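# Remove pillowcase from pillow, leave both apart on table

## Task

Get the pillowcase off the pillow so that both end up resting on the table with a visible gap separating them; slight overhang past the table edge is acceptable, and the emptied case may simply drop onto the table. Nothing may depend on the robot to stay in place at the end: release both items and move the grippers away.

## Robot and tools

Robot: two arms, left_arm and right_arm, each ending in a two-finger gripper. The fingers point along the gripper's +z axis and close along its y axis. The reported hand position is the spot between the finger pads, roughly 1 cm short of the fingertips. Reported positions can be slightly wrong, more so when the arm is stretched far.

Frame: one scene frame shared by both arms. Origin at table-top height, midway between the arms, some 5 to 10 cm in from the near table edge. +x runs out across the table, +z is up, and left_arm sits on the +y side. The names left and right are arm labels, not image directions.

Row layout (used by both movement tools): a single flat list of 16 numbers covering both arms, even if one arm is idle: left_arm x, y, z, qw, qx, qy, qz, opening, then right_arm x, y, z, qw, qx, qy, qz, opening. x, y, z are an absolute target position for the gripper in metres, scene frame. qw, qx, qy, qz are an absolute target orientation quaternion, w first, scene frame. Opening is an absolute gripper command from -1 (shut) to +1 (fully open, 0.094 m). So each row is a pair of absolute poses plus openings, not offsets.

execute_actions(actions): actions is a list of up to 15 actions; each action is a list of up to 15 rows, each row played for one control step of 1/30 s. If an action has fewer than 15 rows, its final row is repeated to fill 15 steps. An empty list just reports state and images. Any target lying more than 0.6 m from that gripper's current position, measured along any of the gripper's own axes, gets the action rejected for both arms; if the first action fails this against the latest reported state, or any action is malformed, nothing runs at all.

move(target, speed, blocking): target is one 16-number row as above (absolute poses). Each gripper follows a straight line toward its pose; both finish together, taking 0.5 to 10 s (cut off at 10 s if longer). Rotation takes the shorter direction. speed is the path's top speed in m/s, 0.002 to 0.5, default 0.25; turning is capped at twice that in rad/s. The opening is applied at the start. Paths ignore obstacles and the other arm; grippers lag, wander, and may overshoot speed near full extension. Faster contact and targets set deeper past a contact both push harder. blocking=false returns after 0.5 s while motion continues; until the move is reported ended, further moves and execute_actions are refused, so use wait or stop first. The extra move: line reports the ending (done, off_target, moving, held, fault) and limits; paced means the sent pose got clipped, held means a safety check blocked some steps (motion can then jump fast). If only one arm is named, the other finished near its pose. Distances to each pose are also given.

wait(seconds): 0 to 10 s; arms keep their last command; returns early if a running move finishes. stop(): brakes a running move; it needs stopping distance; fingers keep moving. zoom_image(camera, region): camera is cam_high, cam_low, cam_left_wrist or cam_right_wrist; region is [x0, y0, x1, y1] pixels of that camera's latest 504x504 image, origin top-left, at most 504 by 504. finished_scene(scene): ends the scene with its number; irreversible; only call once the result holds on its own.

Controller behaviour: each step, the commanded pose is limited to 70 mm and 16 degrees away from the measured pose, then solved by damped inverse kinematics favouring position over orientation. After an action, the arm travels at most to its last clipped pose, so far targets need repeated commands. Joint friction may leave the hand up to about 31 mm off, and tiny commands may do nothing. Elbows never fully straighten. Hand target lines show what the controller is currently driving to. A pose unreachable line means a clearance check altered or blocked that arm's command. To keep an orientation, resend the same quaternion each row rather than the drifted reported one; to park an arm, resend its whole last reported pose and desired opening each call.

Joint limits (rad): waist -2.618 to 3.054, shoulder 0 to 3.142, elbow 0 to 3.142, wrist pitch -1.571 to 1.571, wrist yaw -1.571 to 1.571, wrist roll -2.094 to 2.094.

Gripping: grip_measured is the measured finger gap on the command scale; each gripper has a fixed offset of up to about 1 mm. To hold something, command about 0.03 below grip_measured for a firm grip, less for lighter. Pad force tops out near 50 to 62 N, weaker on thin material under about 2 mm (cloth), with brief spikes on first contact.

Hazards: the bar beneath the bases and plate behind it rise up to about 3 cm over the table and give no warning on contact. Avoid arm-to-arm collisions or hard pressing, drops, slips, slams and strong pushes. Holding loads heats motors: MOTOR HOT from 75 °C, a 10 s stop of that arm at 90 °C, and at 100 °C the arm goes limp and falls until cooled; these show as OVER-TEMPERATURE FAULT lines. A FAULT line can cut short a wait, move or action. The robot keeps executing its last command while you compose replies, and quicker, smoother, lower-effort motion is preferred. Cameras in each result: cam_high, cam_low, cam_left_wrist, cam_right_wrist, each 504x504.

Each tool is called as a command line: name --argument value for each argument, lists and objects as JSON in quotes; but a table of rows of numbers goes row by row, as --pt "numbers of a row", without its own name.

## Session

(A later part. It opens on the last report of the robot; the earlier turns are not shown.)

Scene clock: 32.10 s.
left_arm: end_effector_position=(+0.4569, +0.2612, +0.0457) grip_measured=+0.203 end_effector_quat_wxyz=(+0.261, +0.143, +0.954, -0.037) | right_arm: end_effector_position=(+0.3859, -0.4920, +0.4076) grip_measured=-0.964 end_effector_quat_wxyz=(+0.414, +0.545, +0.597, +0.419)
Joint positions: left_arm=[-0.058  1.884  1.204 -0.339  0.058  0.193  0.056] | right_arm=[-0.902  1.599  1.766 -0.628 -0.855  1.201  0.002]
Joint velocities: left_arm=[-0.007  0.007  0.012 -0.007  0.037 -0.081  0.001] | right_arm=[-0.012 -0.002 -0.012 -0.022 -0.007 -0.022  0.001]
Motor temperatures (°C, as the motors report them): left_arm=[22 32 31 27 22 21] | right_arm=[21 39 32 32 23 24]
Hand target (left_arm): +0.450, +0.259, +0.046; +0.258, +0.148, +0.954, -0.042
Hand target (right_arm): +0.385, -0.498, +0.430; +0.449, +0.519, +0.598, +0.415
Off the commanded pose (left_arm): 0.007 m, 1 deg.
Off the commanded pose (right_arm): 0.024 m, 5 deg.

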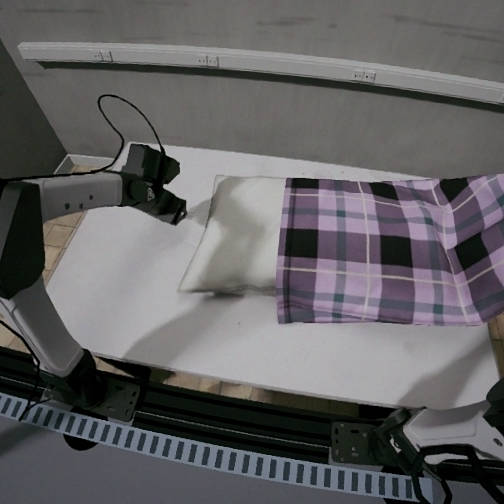

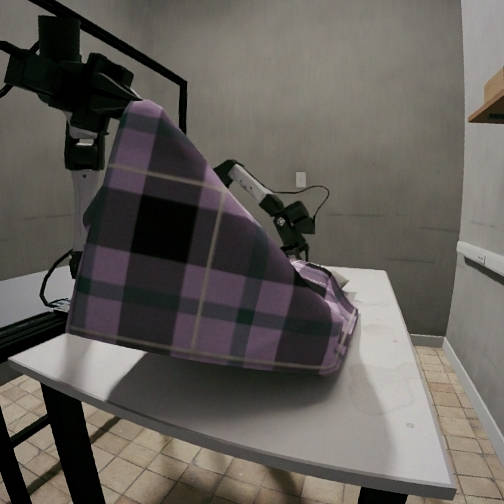

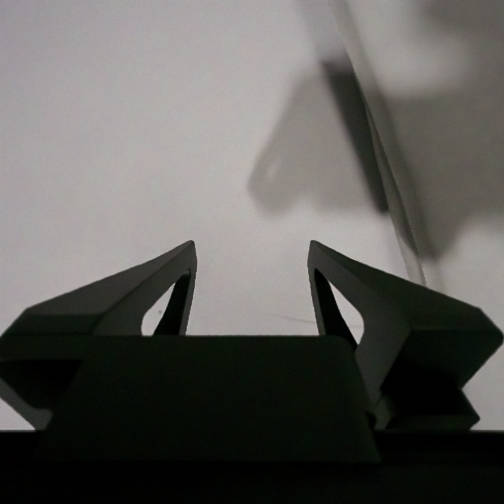

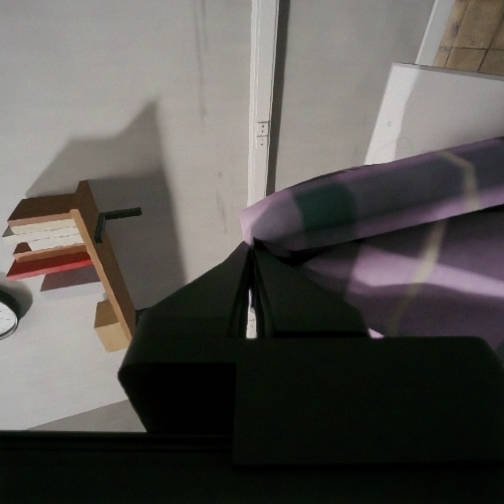

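move --target '[0.40,0.42,0.22, 0.483,0.224,0.837,-0.129, 0.2, 0.39,-0.24,0.50, 0.145,0.215,0.801,0.540,-1]' --speed 0.2

Scene clock: 35.37 s.
left_arm: end_effector_position=(+0.4037, +0.4208, +0.2116) grip_measured=+0.203 end_effector_quat_wxyz=(+0.477, +0.216, +0.841, -0.138) | right_arm: end_effector_position=(+0.3931, -0.2487, +0.4893) grip_measured=-0.964 end_effector_quat_wxyz=(+0.214, +0.250, +0.756, +0.566)
Joint positions: left_arm=[ 0.607  1.556  1.253 -0.574  0.86   0.767  0.056] | right_arm=[-0.468  1.997  2.818 -1.574 -1.215  0.815  0.002]
Joint velocities: left_arm=[ 0.002 -0.012  0.002 -0.051  0.022  0.051 -0.   ] | right_arm=[-0.012 -0.017 -0.007  0.037 -0.022  0.022  0.   ]
Motor temperatures (°C, as the motors report them): left_arm=[22 33 31 27 22 21] | right_arm=[21 38 32 32 23 24]
Hand target (left_arm): +0.405, +0.421, +0.221; +0.485, +0.223, +0.835, -0.136
Hand target (right_arm): +0.387, -0.241, +0.498; +0.209, +0.233, +0.751, +0.582
Off the commanded pose (left_arm): 0.009 m, 2 deg.
Off the commanded pose (right_arm): 0.014 m, 11 deg.
joint sent to its limit (right arm) — the command would take joint 4 (wrist pitch) past its lower limit, so that joint was sent only as far as its limit.
move: off_target (right_arm)

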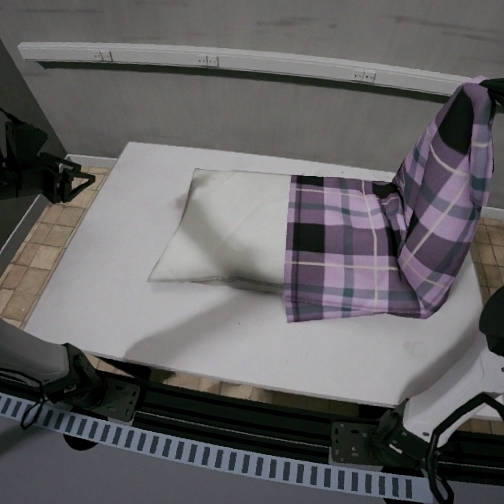

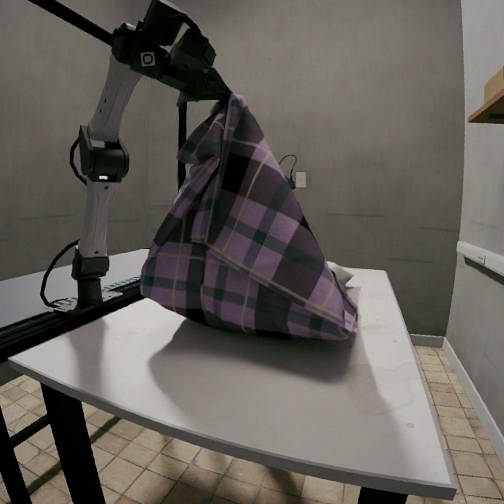

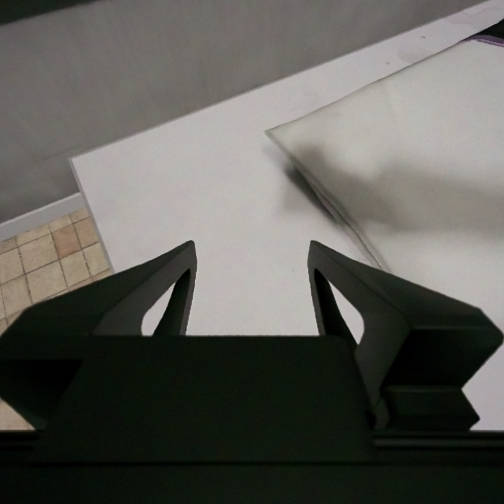

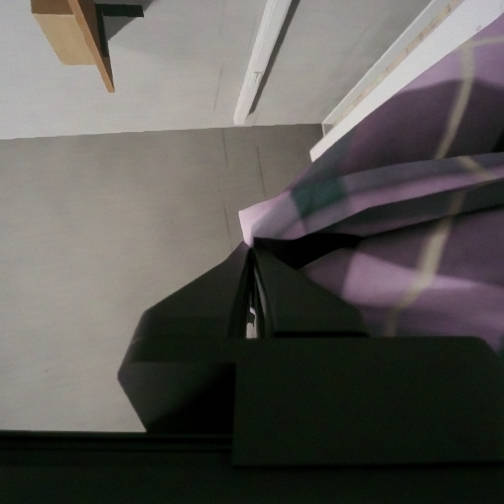

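move --target '[0.40,0.42,0.22, 0.483,0.224,0.837,-0.129, 0.2, 0.39,-0.14,0.58, 0.449,0.519,0.597,0.417,-1]' --speed 0.2

Scene clock: 38.30 s.
left_arm: end_effector_position=(+0.4036, +0.4206, +0.2116) grip_measured=+0.203 end_effector_quat_wxyz=(+0.477, +0.219, +0.840, -0.137) | right_arm: end_effector_position=(+0.3920, -0.1457, +0.5515) grip_measured=-0.964 end_effector_quat_wxyz=(+0.453, +0.508, +0.608, +0.409)
Joint positions: left_arm=[ 0.607  1.556  1.253 -0.576  0.86   0.775  0.056] | right_arm=[ 0.38   1.832  2.844 -1.274  0.376  1.558  0.002]
Joint velocities: left_arm=[ 0.002  0.002  0.007 -0.051 -0.007  0.007 -0.   ] | right_arm=[ 0.012 -0.007 -0.012  0.051  0.037  0.007 -0.001]
Motor temperatures (°C, as the motors report them): left_arm=[22 33 31 27 22 21] | right_arm=[21 39 32 32 23 24]
Hand target (left_arm): +0.400, +0.420, +0.220; +0.483, +0.224, +0.837, -0.129
Hand target (right_arm): +0.387, -0.144, +0.577; +0.469, +0.497, +0.579, +0.445
Off the commanded pose (left_arm): 0.009 m, 1 deg.
Off the commanded pose (right_arm): 0.029 m, 2 deg.
elbow stopped short (right arm): the move would have taken joint 3 (elbow) straighter than the controller allows; a more bent joint 3 avoids this.
move: off_target (right_arm)

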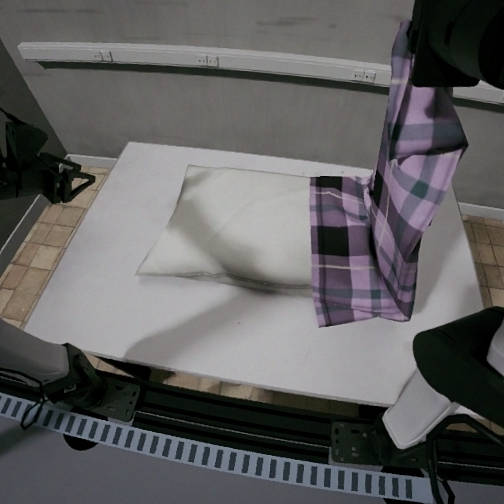

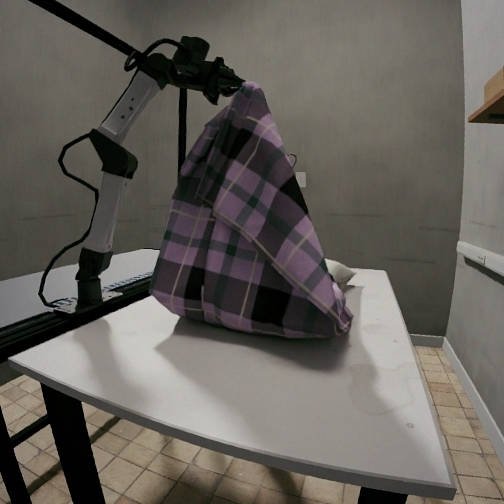

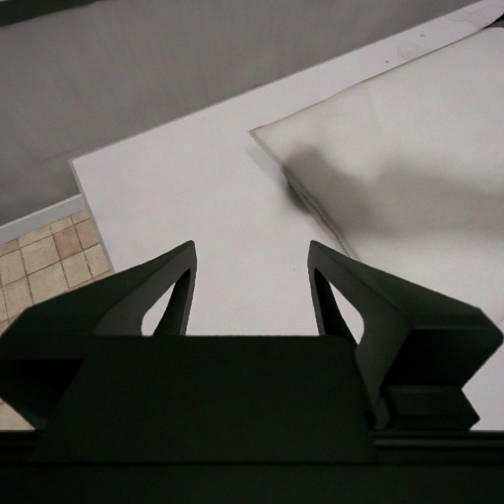

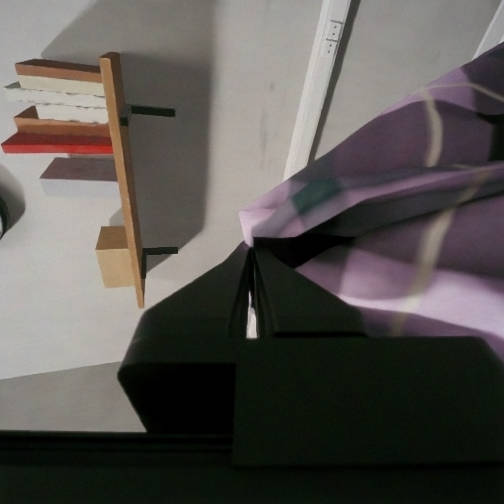

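move --target '[0.40,0.42,0.22, 0.483,0.224,0.837,-0.129, 0.2, 0.39,-0.45,0.56, 0.449,0.519,0.597,0.417,-1]' --speed 0.2

Scene clock: 41.73 s.
left_arm: end_effector_position=(+0.4036, +0.4206, +0.2116) grip_measured=+0.203 end_effector_quat_wxyz=(+0.477, +0.219, +0.840, -0.137) | right_arm: end_effector_position=(+0.3919, -0.4439, +0.5398) grip_measured=-0.964 end_effector_quat_wxyz=(+0.446, +0.531, +0.581, +0.425)
Joint positions: left_arm=[ 0.607  1.556  1.253 -0.576  0.86   0.776  0.056] | right_arm=[-0.786  1.941  2.844 -1.213 -0.735  1.318  0.002]
Joint velocities: left_arm=[ 0.002 -0.002 -0.002 -0.081 -0.007  0.037 -0.002] | right_arm=[-0.002  0.002 -0.012  0.037 -0.051 -0.022 -0.001]
Motor temperatures (°C, as the motors report them): left_arm=[22 34 32 27 22 21] | right_arm=[21 38 32 33 23 24]
Hand target (left_arm): +0.400, +0.420, +0.220; +0.483, +0.224, +0.837, -0.129
Hand target (right_arm): +0.389, -0.444, +0.559; +0.477, +0.506, +0.578, +0.428
Off the commanded pose (left_arm): 0.009 m, 1 deg.
Off the commanded pose (right_arm): 0.021 m, 3 deg.
elbow stopped short (right arm): the move would have taken joint 3 (elbow) straighter than the controller allows; a more bent joint 3 avoids this.
move: off_target (right_arm)

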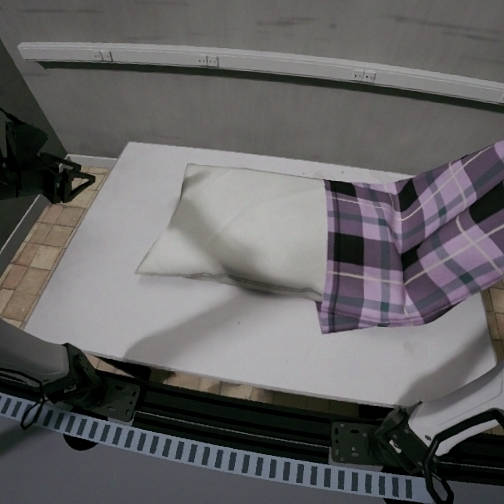

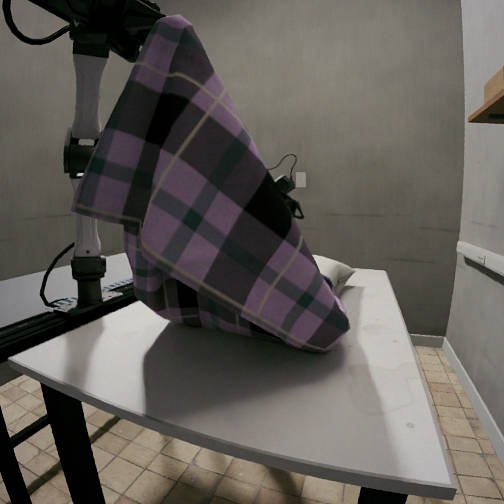

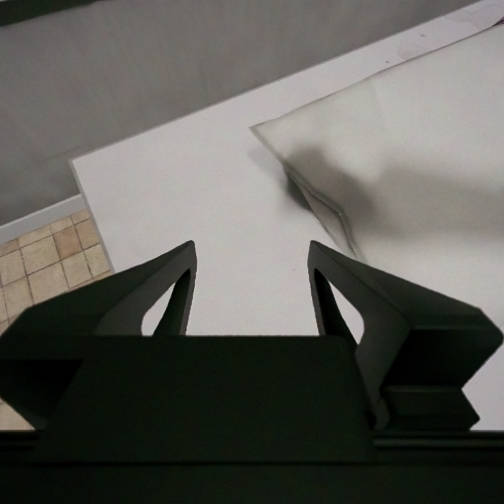

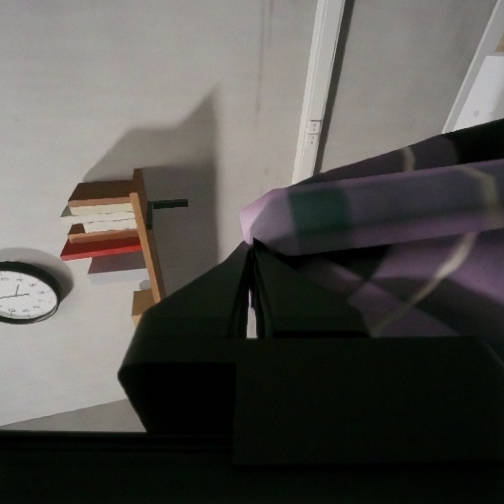

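Pillow stays now. Keep pulling.

move --target '[0.40,0.42,0.22, 0.483,0.224,0.837,-0.129, 0.2, 0.39,-0.64,0.50, 0.449,0.519,0.597,0.417,-1]' --speed 0.15

Scene clock: 43.93 s.
left_arm: end_effector_position=(+0.4036, +0.4206, +0.2116) grip_measured=+0.203 end_effector_quat_wxyz=(+0.477, +0.219, +0.840, -0.137) | right_arm: end_effector_position=(+0.3953, -0.6375, +0.4841) grip_measured=-0.964 end_effector_quat_wxyz=(+0.495, +0.519, +0.540, +0.442)
Joint positions: left_arm=[ 0.607  1.556  1.253 -0.576  0.86   0.776  0.056] | right_arm=[-1.101  2.266  2.844 -0.781 -1.005  1.351  0.002]
Joint velocities: left_arm=[ 0.007  0.007 -0.022  0.037  0.051 -0.007 -0.001] | right_arm=[-0.002  0.012 -0.002  0.037  0.007  0.051 -0.001]
Motor temperatures (°C, as the motors report them): left_arm=[22 34 32 27 22 21] | right_arm=[21 39 32 34 23 24]
Hand target (left_arm): +0.400, +0.420, +0.220; +0.483, +0.224, +0.837, -0.129
Hand target (right_arm): +0.390, -0.638, +0.500; +0.518, +0.500, +0.540, +0.436
Off the commanded pose (left_arm): 0.009 m, 1 deg.
Off the commanded pose (right_arm): 0.017 m, 9 deg.
elbow stopped short (right arm): the move would have taken joint 3 (elbow) straighter than the controller allows; a more bent joint 3 avoids this.
move: off_target (right_arm)

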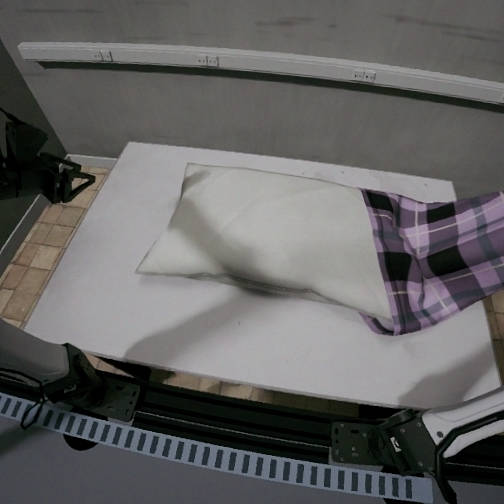

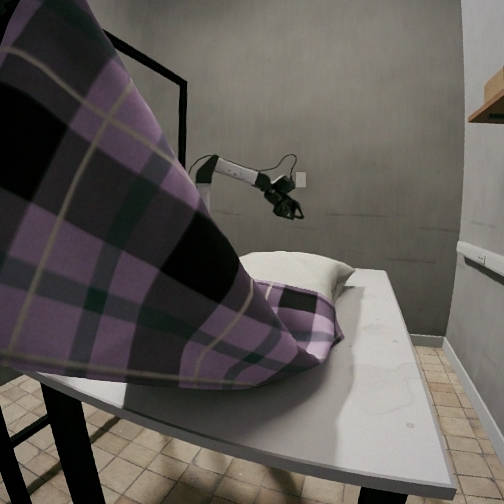

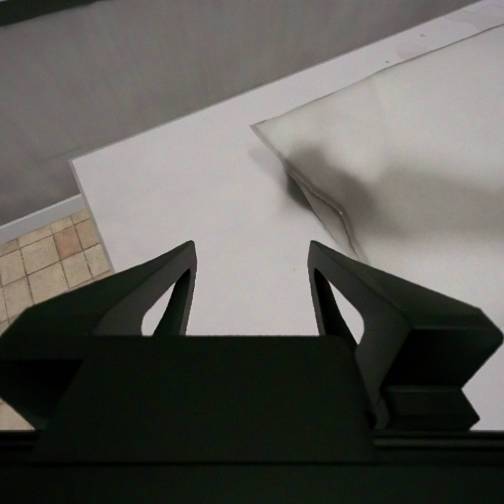

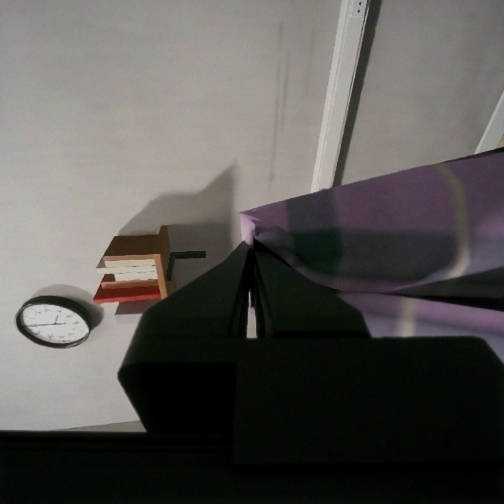

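move --target '[0.40,0.42,0.22, 0.483,0.224,0.837,-0.129, 0.2, 0.30,-0.78,0.42, 0.5,0.5,0.5,0.5,-1]' --speed 0.15

Scene clock: 46.23 s.
left_arm: end_effector_position=(+0.4036, +0.4206, +0.2116) grip_measured=+0.203 end_effector_quat_wxyz=(+0.477, +0.219, +0.840, -0.137) | right_arm: end_effector_position=(+0.3050, -0.7822, +0.4084) grip_measured=-0.964 end_effector_quat_wxyz=(+0.495, +0.513, +0.485, +0.507)
Joint positions: left_arm=[ 0.607  1.556  1.253 -0.576  0.86   0.776  0.056] | right_arm=[-1.386  2.575  2.844 -0.205 -1.316  1.701  0.002]
Joint velocities: left_arm=[-0.002  0.022 -0.012 -0.051 -0.037 -0.007 -0.   ] | right_arm=[-0.012 -0.002 -0.012  0.095  0.007  0.066 -0.   ]
Motor temperatures (°C, as the motors report them): left_arm=[22 34 32 27 22 21] | right_arm=[21 40 32 34 23 24]
Hand target (left_arm): +0.400, +0.420, +0.220; +0.483, +0.224, +0.837, -0.129
Hand target (right_arm): +0.301, -0.779, +0.420; +0.508, +0.499, +0.493, +0.500
Off the commanded pose (left_arm): 0.009 m, 1 deg.
Off the commanded pose (right_arm): 0.013 m, 3 deg.
elbow stopped short (right arm): the move would have taken joint 3 (elbow) straighter than the controller allows; a more bent joint 3 avoids this.
move: off_target (right_arm)

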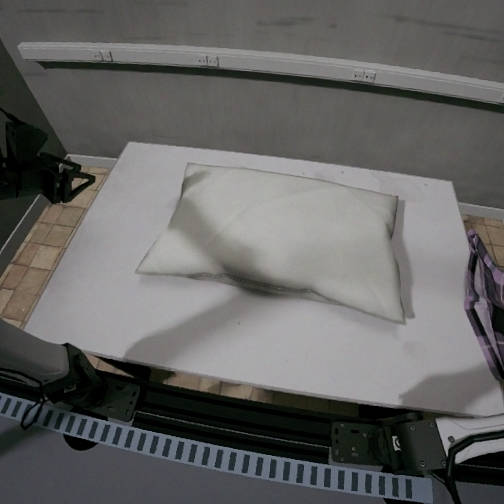

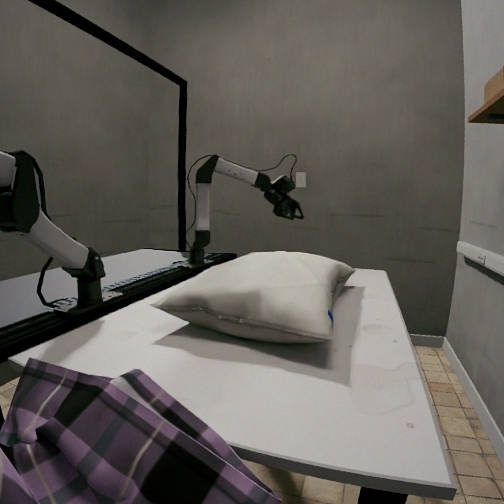

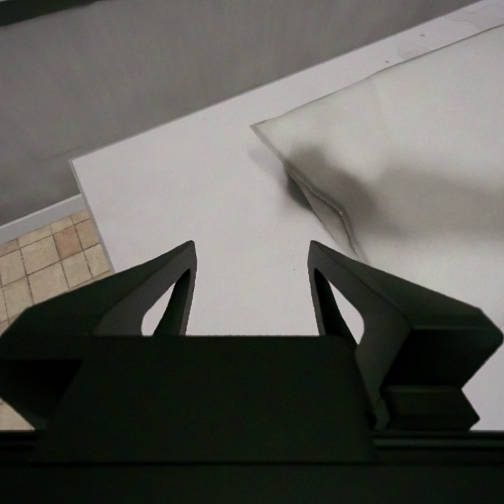

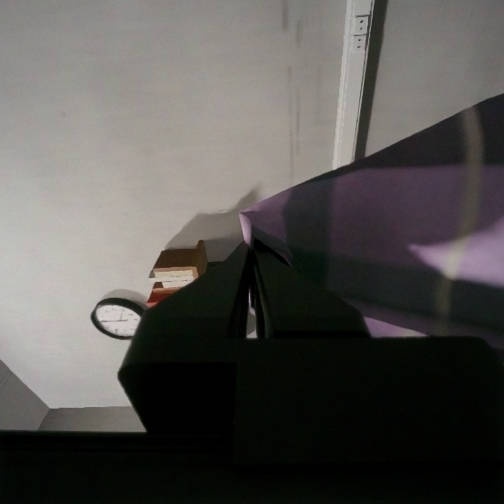

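move --target '[0.40,0.42,0.22, 0.483,0.224,0.837,-0.129, 0.2, 0.38,-0.46,0.57, 0.449,0.519,0.597,0.417,-1]' --speed 0.2

Scene clock: 49.03 s.
left_arm: end_effector_position=(+0.4036, +0.4206, +0.2116) grip_measured=+0.203 end_effector_quat_wxyz=(+0.477, +0.219, +0.840, -0.137) | right_arm: end_effector_position=(+0.3800, -0.4629, +0.5569) grip_measured=-0.964 end_effector_quat_wxyz=(+0.470, +0.513, +0.569, +0.439)
Joint positions: left_arm=[ 0.607  1.556  1.253 -0.576  0.86   0.776  0.056] | right_arm=[-0.867  1.949  2.854 -1.141 -0.823  1.338  0.002]
Joint velocities: left_arm=[ 0.002 -0.012 -0.012 -0.022 -0.022 -0.007  0.   ] | right_arm=[-0.007 -0.002 -0.017 -0.081 -0.007 -0.037 -0.   ]
Motor temperatures (°C, as the motors report them): left_arm=[22 35 33 27 22 21] | right_arm=[21 41 33 34 23 24]
Hand target (left_arm): +0.400, +0.420, +0.220; +0.483, +0.224, +0.837, -0.129
Hand target (right_arm): +0.377, -0.459, +0.567; +0.484, +0.502, +0.566, +0.439
Off the commanded pose (left_arm): 0.009 m, 1 deg.
Off the commanded pose (right_arm): 0.013 m, 5 deg.
elbow stopped short (right arm): the move would have taken joint 3 (elbow) straighter than the controller allows; a more bent joint 3 avoids this.
move: off_target (right_arm)

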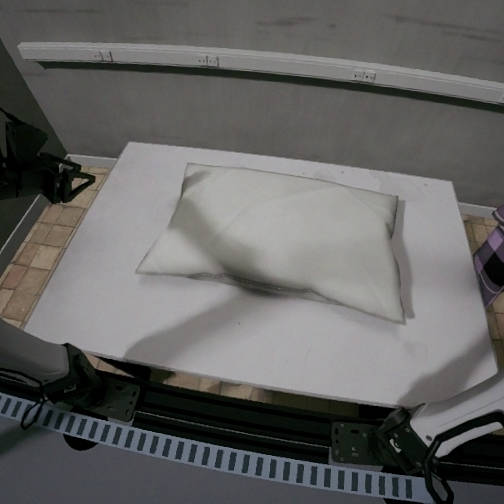

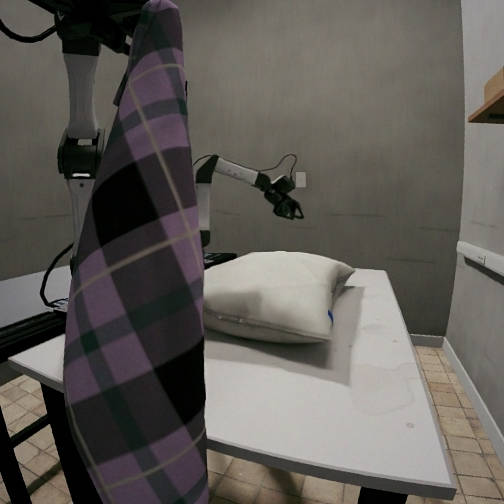

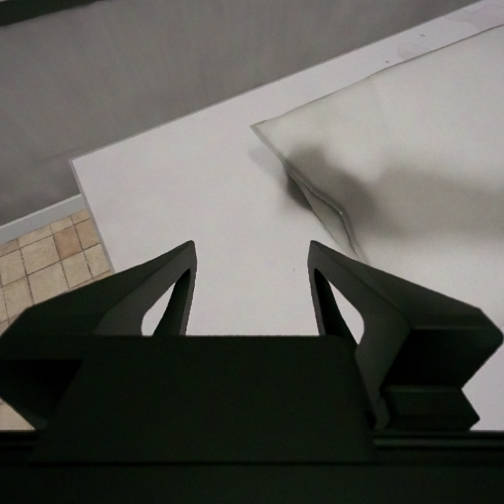

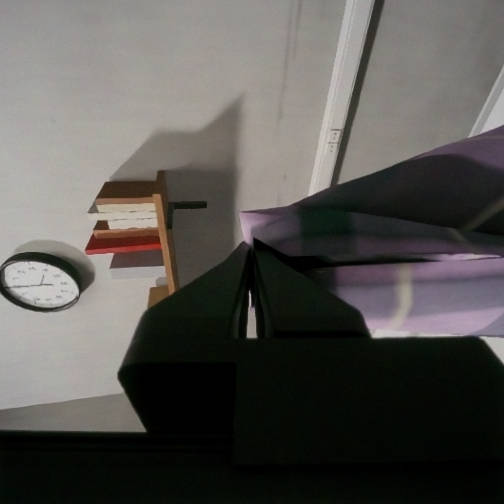

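move --target '[0.40,0.42,0.22, 0.483,0.224,0.837,-0.129, 0.2, 0.38,-0.44,0.28, 0.25,0.30,0.75,0.53,-1]' --speed 0.25

move --target '[0.40,0.42,0.22, 0.483,0.224,0.837,-0.129, 0.2, 0.38,-0.41,0.06, 0.033,0.019,0.894,0.447,-1]' --speed 0.2

Scene clock: 52.07 s.
left_arm: end_effector_position=(+0.4036, +0.4206, +0.2116) grip_measured=+0.203 end_effector_quat_wxyz=(+0.477, +0.219, +0.840, -0.137) | right_arm: end_effector_position=(+0.3812, -0.4442, +0.2755) grip_measured=-0.964 end_effector_quat_wxyz=(+0.255, +0.309, +0.748, +0.529)
Joint positions: left_arm=[ 0.607  1.556  1.253 -0.576  0.86   0.776  0.056] | right_arm=[-0.911  2.059  1.975 -1.557 -1.283 -0.118  0.002]
Joint velocities: left_arm=[ 0.007 -0.012 -0.002 -0.037 -0.007 -0.007 -0.001] | right_arm=[-0.007 -0.022 -0.002 -0.051  0.051 -0.037  0.001]
Motor temperatures (°C, as the motors report them): left_arm=[22 35 33 27 22 21] | right_arm=[21 41 33 33 23 24]
Hand target (left_arm): +0.400, +0.420, +0.220; +0.483, +0.224, +0.837, -0.129
Hand target (right_arm): +0.382, -0.443, +0.282; +0.259, +0.303, +0.747, +0.532
Off the commanded pose (left_arm): 0.009 m, 1 deg.
Off the commanded pose (right_arm): 0.006 m, 1 deg.
joint sent to its limit (right arm) — the command would take joint 4 (wrist pitch) past its lower limit, so that joint was sent only as far as its limit.
move: done

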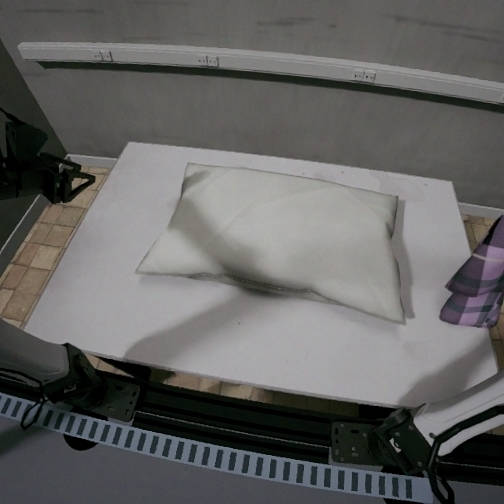

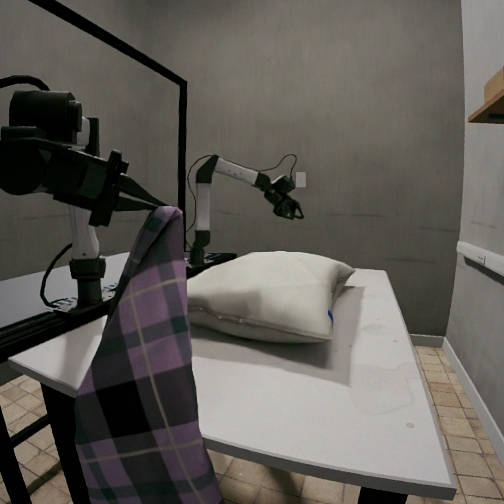

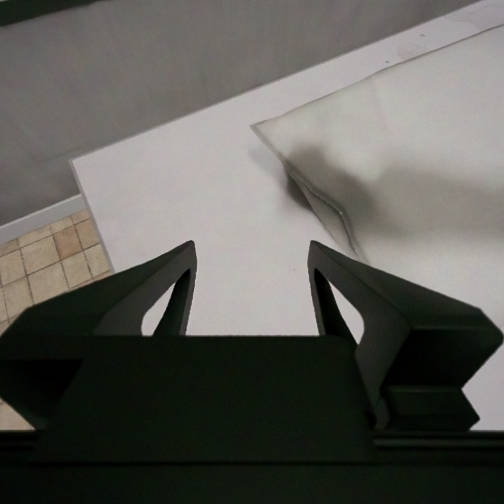

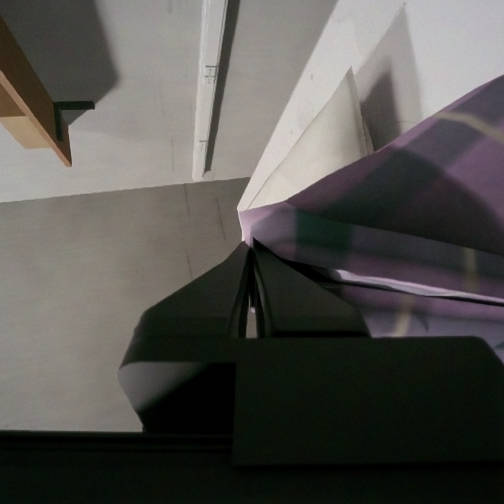

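Scene clock: 54.63 s.
left_arm: end_effector_position=(+0.4036, +0.4206, +0.2116) grip_measured=+0.203 end_effector_quat_wxyz=(+0.477, +0.219, +0.840, -0.137) | right_arm: end_effector_position=(+0.3801, -0.4119, +0.0565) grip_measured=-0.964 end_effector_quat_wxyz=(+0.084, +0.054, +0.905, +0.413)
Joint positions: left_arm=[ 0.607  1.556  1.253 -0.576  0.86   0.776  0.056] | right_arm=[-0.729  2.474  1.997 -1.562 -0.802 -0.76   0.002]
Joint velocities: left_arm=[-0.002 -0.007  0.007  0.007  0.037 -0.022 -0.001] | right_arm=[-0.007  0.007 -0.002  0.007 -0.037 -0.051 -0.   ]
Motor temperatures (°C, as the motors report them): left_arm=[22 35 33 28 22 21] | right_arm=[21 42 33 32 23 24]
Hand target (left_arm): +0.400, +0.420, +0.220; +0.483, +0.224, +0.837, -0.129
Hand target (right_arm): +0.382, -0.411, +0.059; +0.083, +0.046, +0.907, +0.411
Off the commanded pose (left_arm): 0.009 m, 1 deg.
Off the commanded pose (right_arm): 0.004 m, 8 deg.
joint sent to its limit (right arm) — the command would take joint 4 (wrist pitch) past its lower limit, so that joint was sent only as far as its limit.
move: off_target (right_arm)

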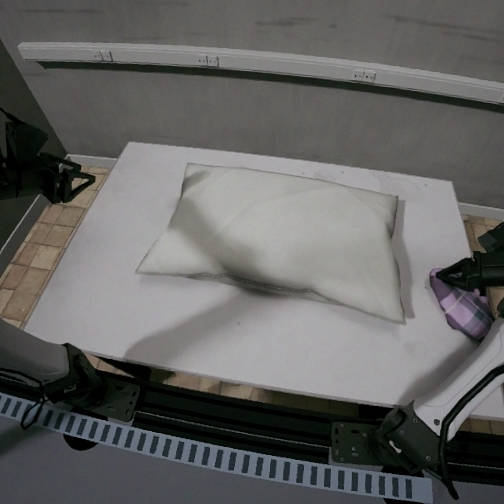

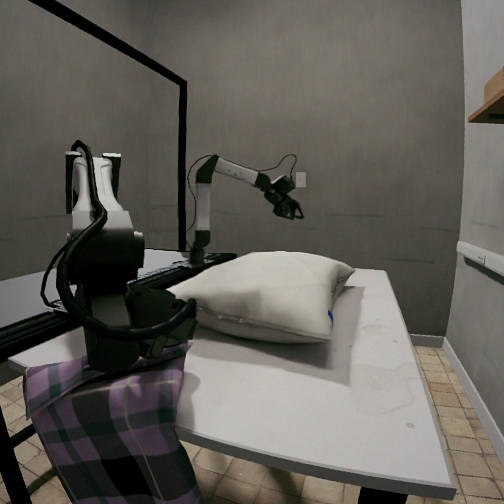

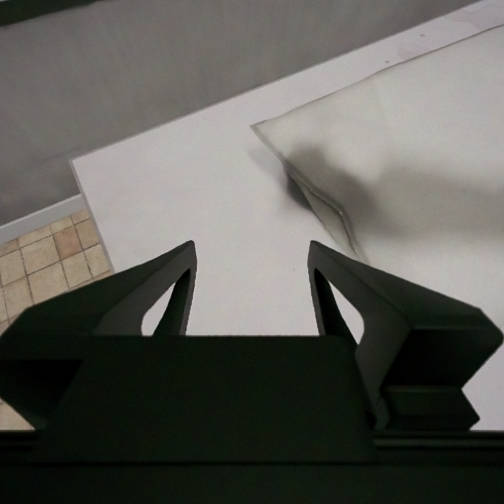

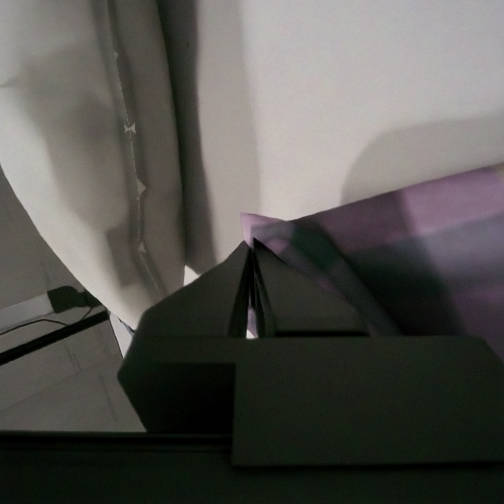

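move --target '[0.40,0.45,0.25, 0.483,0.224,0.837,-0.129, 0.2, 0.38,-0.24,0.045, 0.02,0.01,0.95,0.31,-1]' --speed 0.12

move --target '[0.40,0.45,0.25, 0.483,0.224,0.837,-0.129, 0.2, 0.38,-0.07,0.045, 0.02,0.01,0.95,0.31,-1]' --speed 0.12

Scene clock: 56.77 s.
left_arm: end_effector_position=(+0.3995, +0.4488, +0.2453) grip_measured=+0.203 end_effector_quat_wxyz=(+0.479, +0.221, +0.840, -0.128) | right_arm: end_effector_position=(+0.3816, -0.2436, +0.0407) grip_measured=-0.964 end_effector_quat_wxyz=(+0.015, +0.007, +0.951, +0.309)
Joint positions: left_arm=[ 0.682  1.602  1.448 -0.779  0.896  0.867  0.056] | right_arm=[-0.267  2.111  1.48  -1.049 -0.65  -0.239  0.002]
Joint velocities: left_arm=[-0.007  0.012  0.002 -0.007 -0.007 -0.007 -0.   ] | right_arm=[ 0.007 -0.017 -0.002 -0.022  0.022 -0.007 -0.001]
Motor temperatures (°C, as the motors report them): left_arm=[22 35 33 28 22 21] | right_arm=[21 43 33 32 23 24]
Hand target (left_arm): +0.401, +0.451, +0.250; +0.484, +0.223, +0.836, -0.129
Hand target (right_arm): +0.380, -0.239, +0.045; +0.018, +0.008, +0.949, +0.313
Off the commanded pose (left_arm): 0.005 m, 1 deg.
Off the commanded pose (right_arm): 0.006 m, 1 deg.
move: done

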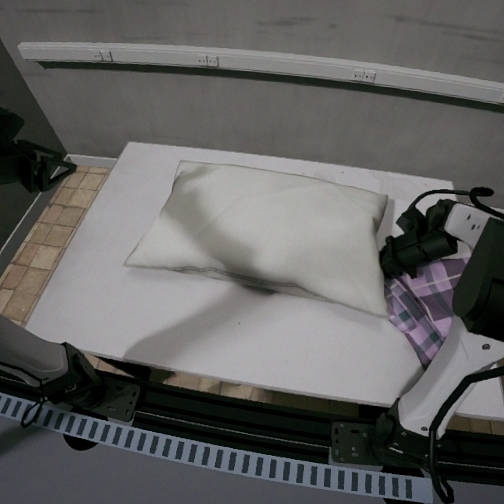

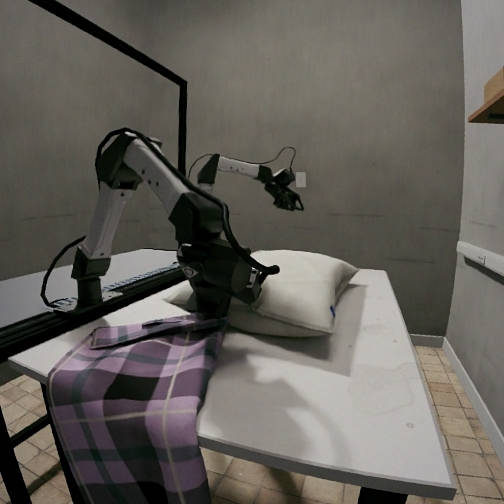

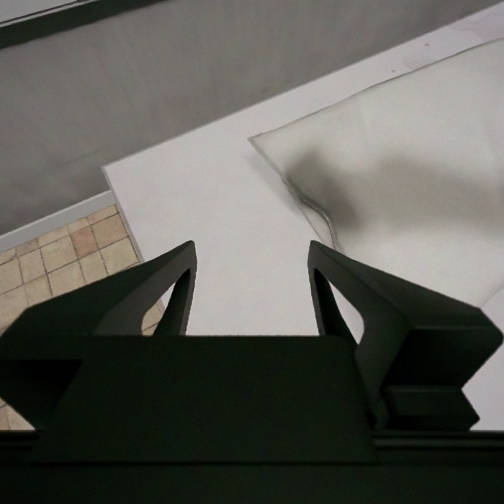

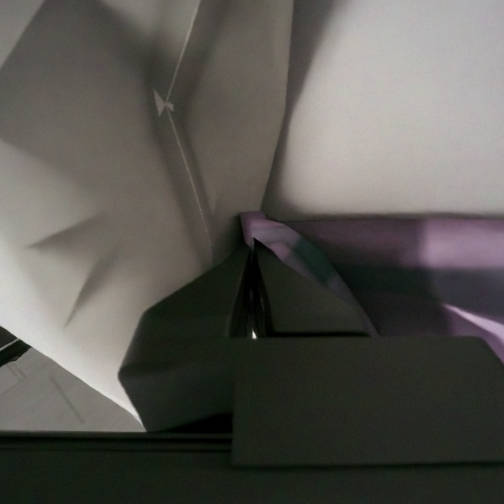

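Scene clock: 58.70 s.
left_arm: end_effector_position=(+0.3990, +0.4485, +0.2449) grip_measured=+0.203 end_effector_quat_wxyz=(+0.478, +0.221, +0.840, -0.129) | right_arm: end_effector_position=(+0.3777, -0.0742, +0.0388) grip_measured=-0.964 end_effector_quat_wxyz=(+0.006, +0.013, +0.953, +0.303)
Joint positions: left_arm=[ 0.682  1.602  1.448 -0.783  0.896  0.869  0.056] | right_arm=[ 0.186  2.027  1.362 -0.695 -0.614  0.329  0.002]
Joint velocities: left_arm=[-0.012 -0.007 -0.007 -0.007 -0.022  0.037 -0.   ] | right_arm=[ 0.002 -0.032  0.002 -0.051  0.051  0.007  0.001]
Motor temperatures (°C, as the motors report them): left_arm=[22 35 34 27 22 21] | right_arm=[21 43 33 31 23 24]
Hand target (left_arm): +0.400, +0.450, +0.250; +0.483, +0.224, +0.837, -0.129
Hand target (right_arm): +0.379, -0.070, +0.045; +0.018, +0.009, +0.950, +0.311
Off the commanded pose (left_arm): 0.005 m, 1 deg.
Off the commanded pose (right_arm): 0.008 m, 2 deg.
move: done

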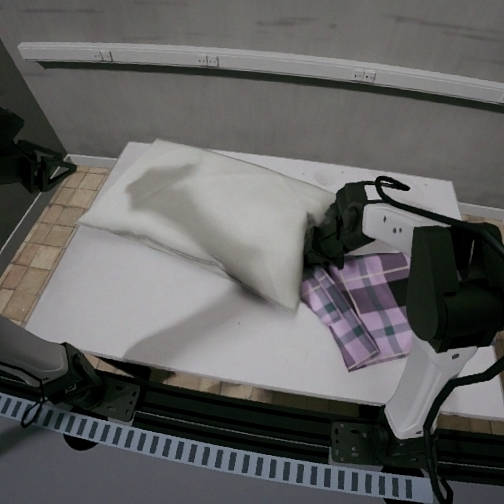

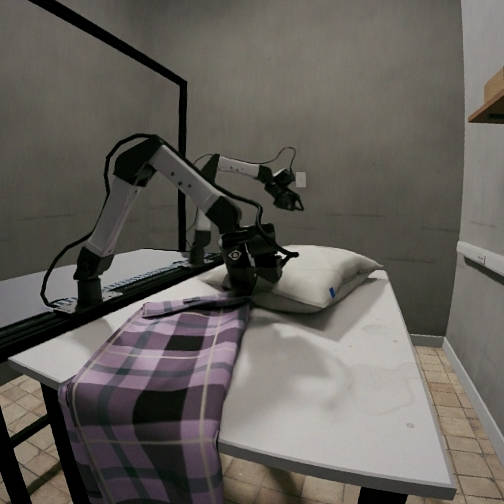

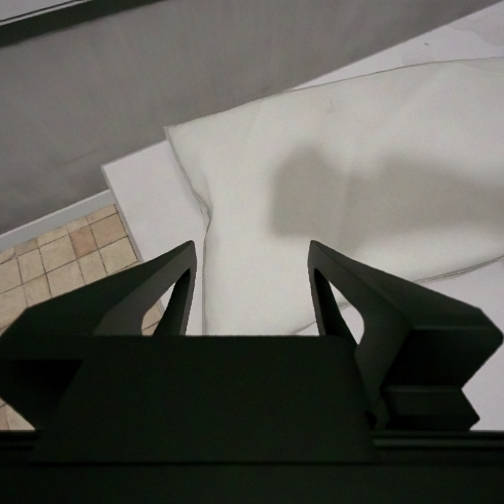

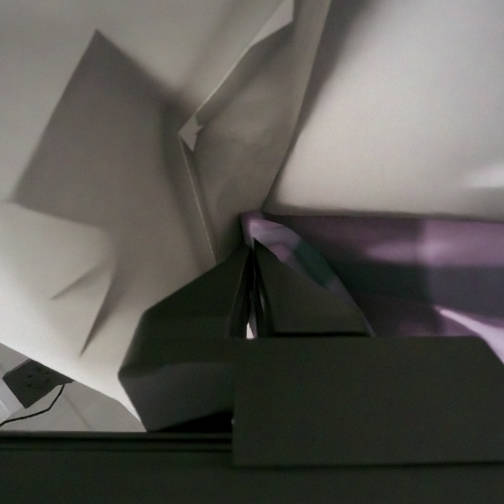

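move --target '[0.40,0.45,0.25, 0.483,0.224,0.837,-0.129, 0.2, 0.38,-0.15,0.12, 0.033,0.019,0.894,0.447,-1]' --speed 0.2

move --target '[0.40,0.45,0.25, 0.483,0.224,0.837,-0.129, 0.2, 0.38,-0.22,0.45, 0.145,0.215,0.801,0.540,-1]' --speed 0.25

Scene clock: 60.57 s.
left_arm: end_effector_position=(+0.3990, +0.4484, +0.2448) grip_measured=+0.203 end_effector_quat_wxyz=(+0.478, +0.221, +0.840, -0.129) | right_arm: end_effector_position=(+0.3761, -0.1503, +0.1096) grip_measured=-0.964 end_effector_quat_wxyz=(+0.027, +0.024, +0.899, +0.437)
Joint positions: left_arm=[ 0.682  1.602  1.448 -0.783  0.896  0.869  0.056] | right_arm=[-0.115  1.947  1.394 -0.97  -0.935  0.01   0.002]
Joint velocities: left_arm=[-0.007 -0.007  0.002 -0.051 -0.037 -0.007 -0.   ] | right_arm=[-0.007 -0.007  0.012 -0.022 -0.007 -0.007 -0.001]
Motor temperatures (°C, as the motors report them): left_arm=[22 35 34 27 22 21] | right_arm=[21 44 33 31 23 24]
Hand target (left_arm): +0.400, +0.450, +0.250; +0.483, +0.224, +0.837, -0.129
Hand target (right_arm): +0.379, -0.150, +0.120; +0.036, +0.019, +0.894, +0.446
Off the commanded pose (left_arm): 0.006 m, 1 deg.
Off the commanded pose (right_arm): 0.011 m, 2 deg.
move: off_target (right_arm)

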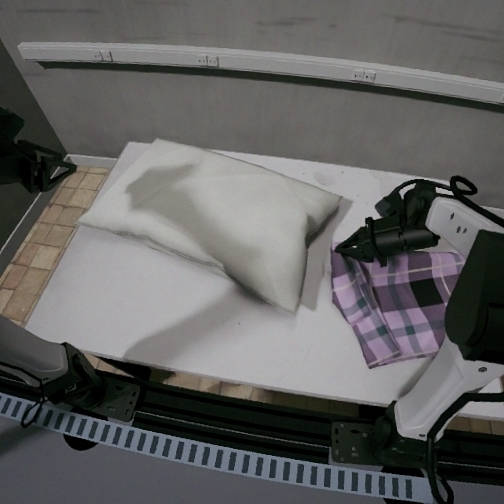

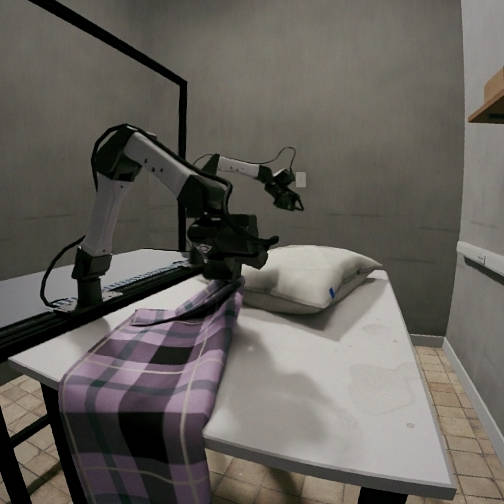

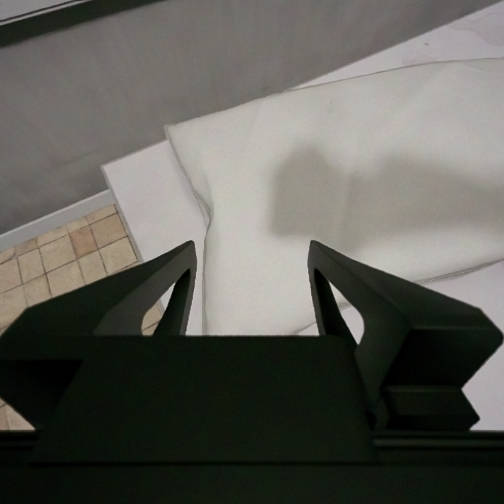

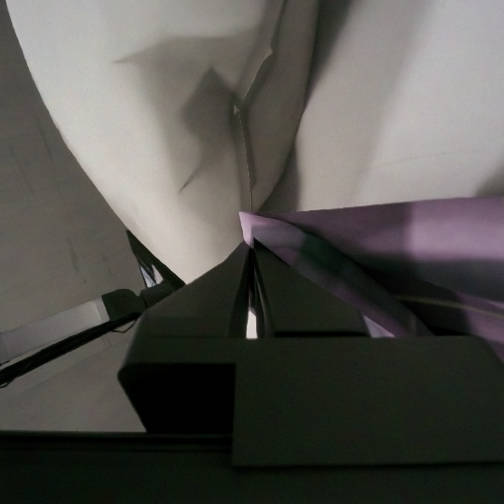

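Scene clock: 62.67 s.
left_arm: end_effector_position=(+0.3990, +0.4484, +0.2448) grip_measured=+0.203 end_effector_quat_wxyz=(+0.478, +0.221, +0.840, -0.129) | right_arm: end_effector_position=(+0.3778, -0.2191, +0.4411) grip_measured=-0.964 end_effector_quat_wxyz=(+0.168, +0.227, +0.797, +0.534)
Joint positions: left_arm=[ 0.682  1.602  1.448 -0.783  0.896  0.869  0.056] | right_arm=[-0.386  1.83   2.424 -1.574 -1.144  0.611  0.002]
Joint velocities: left_arm=[-0.002 -0.012 -0.002 -0.037  0.022  0.081  0.001] | right_arm=[-0.017  0.002  0.002  0.007  0.022 -0.051  0.   ]
Motor temperatures (°C, as the motors report them): left_arm=[22 35 34 27 22 21] | right_arm=[21 44 33 31 23 24]
Hand target (left_arm): +0.400, +0.450, +0.250; +0.483, +0.224, +0.837, -0.129
Hand target (right_arm): +0.376, -0.219, +0.449; +0.169, +0.223, +0.790, +0.546
Off the commanded pose (left_arm): 0.006 m, 1 deg.
Off the commanded pose (right_arm): 0.009 m, 3 deg.
joint sent to its limit (right arm) — the command would take joint 4 (wrist pitch) past its lower limit, so that joint was sent only as far as its limit.
move: off_target (right_arm)

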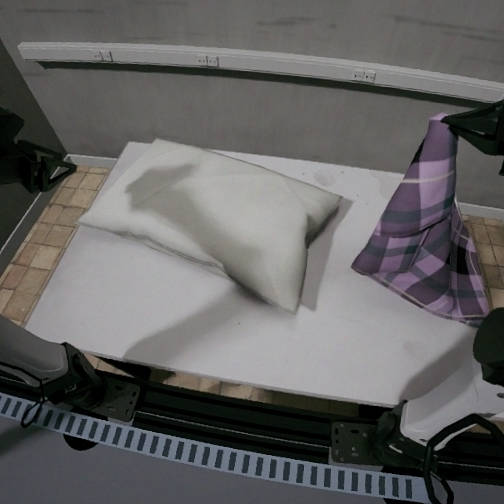

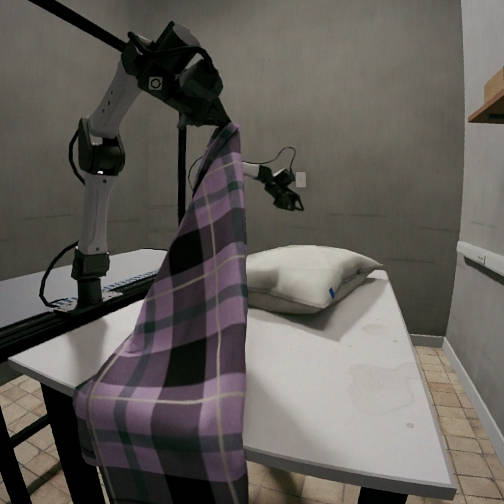

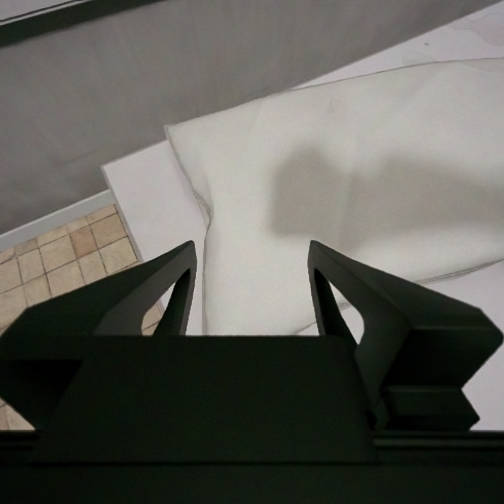

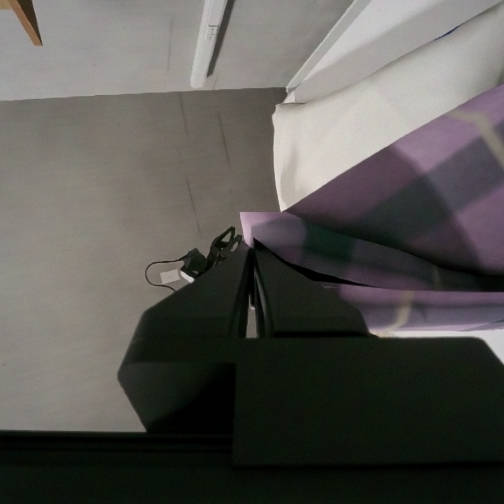

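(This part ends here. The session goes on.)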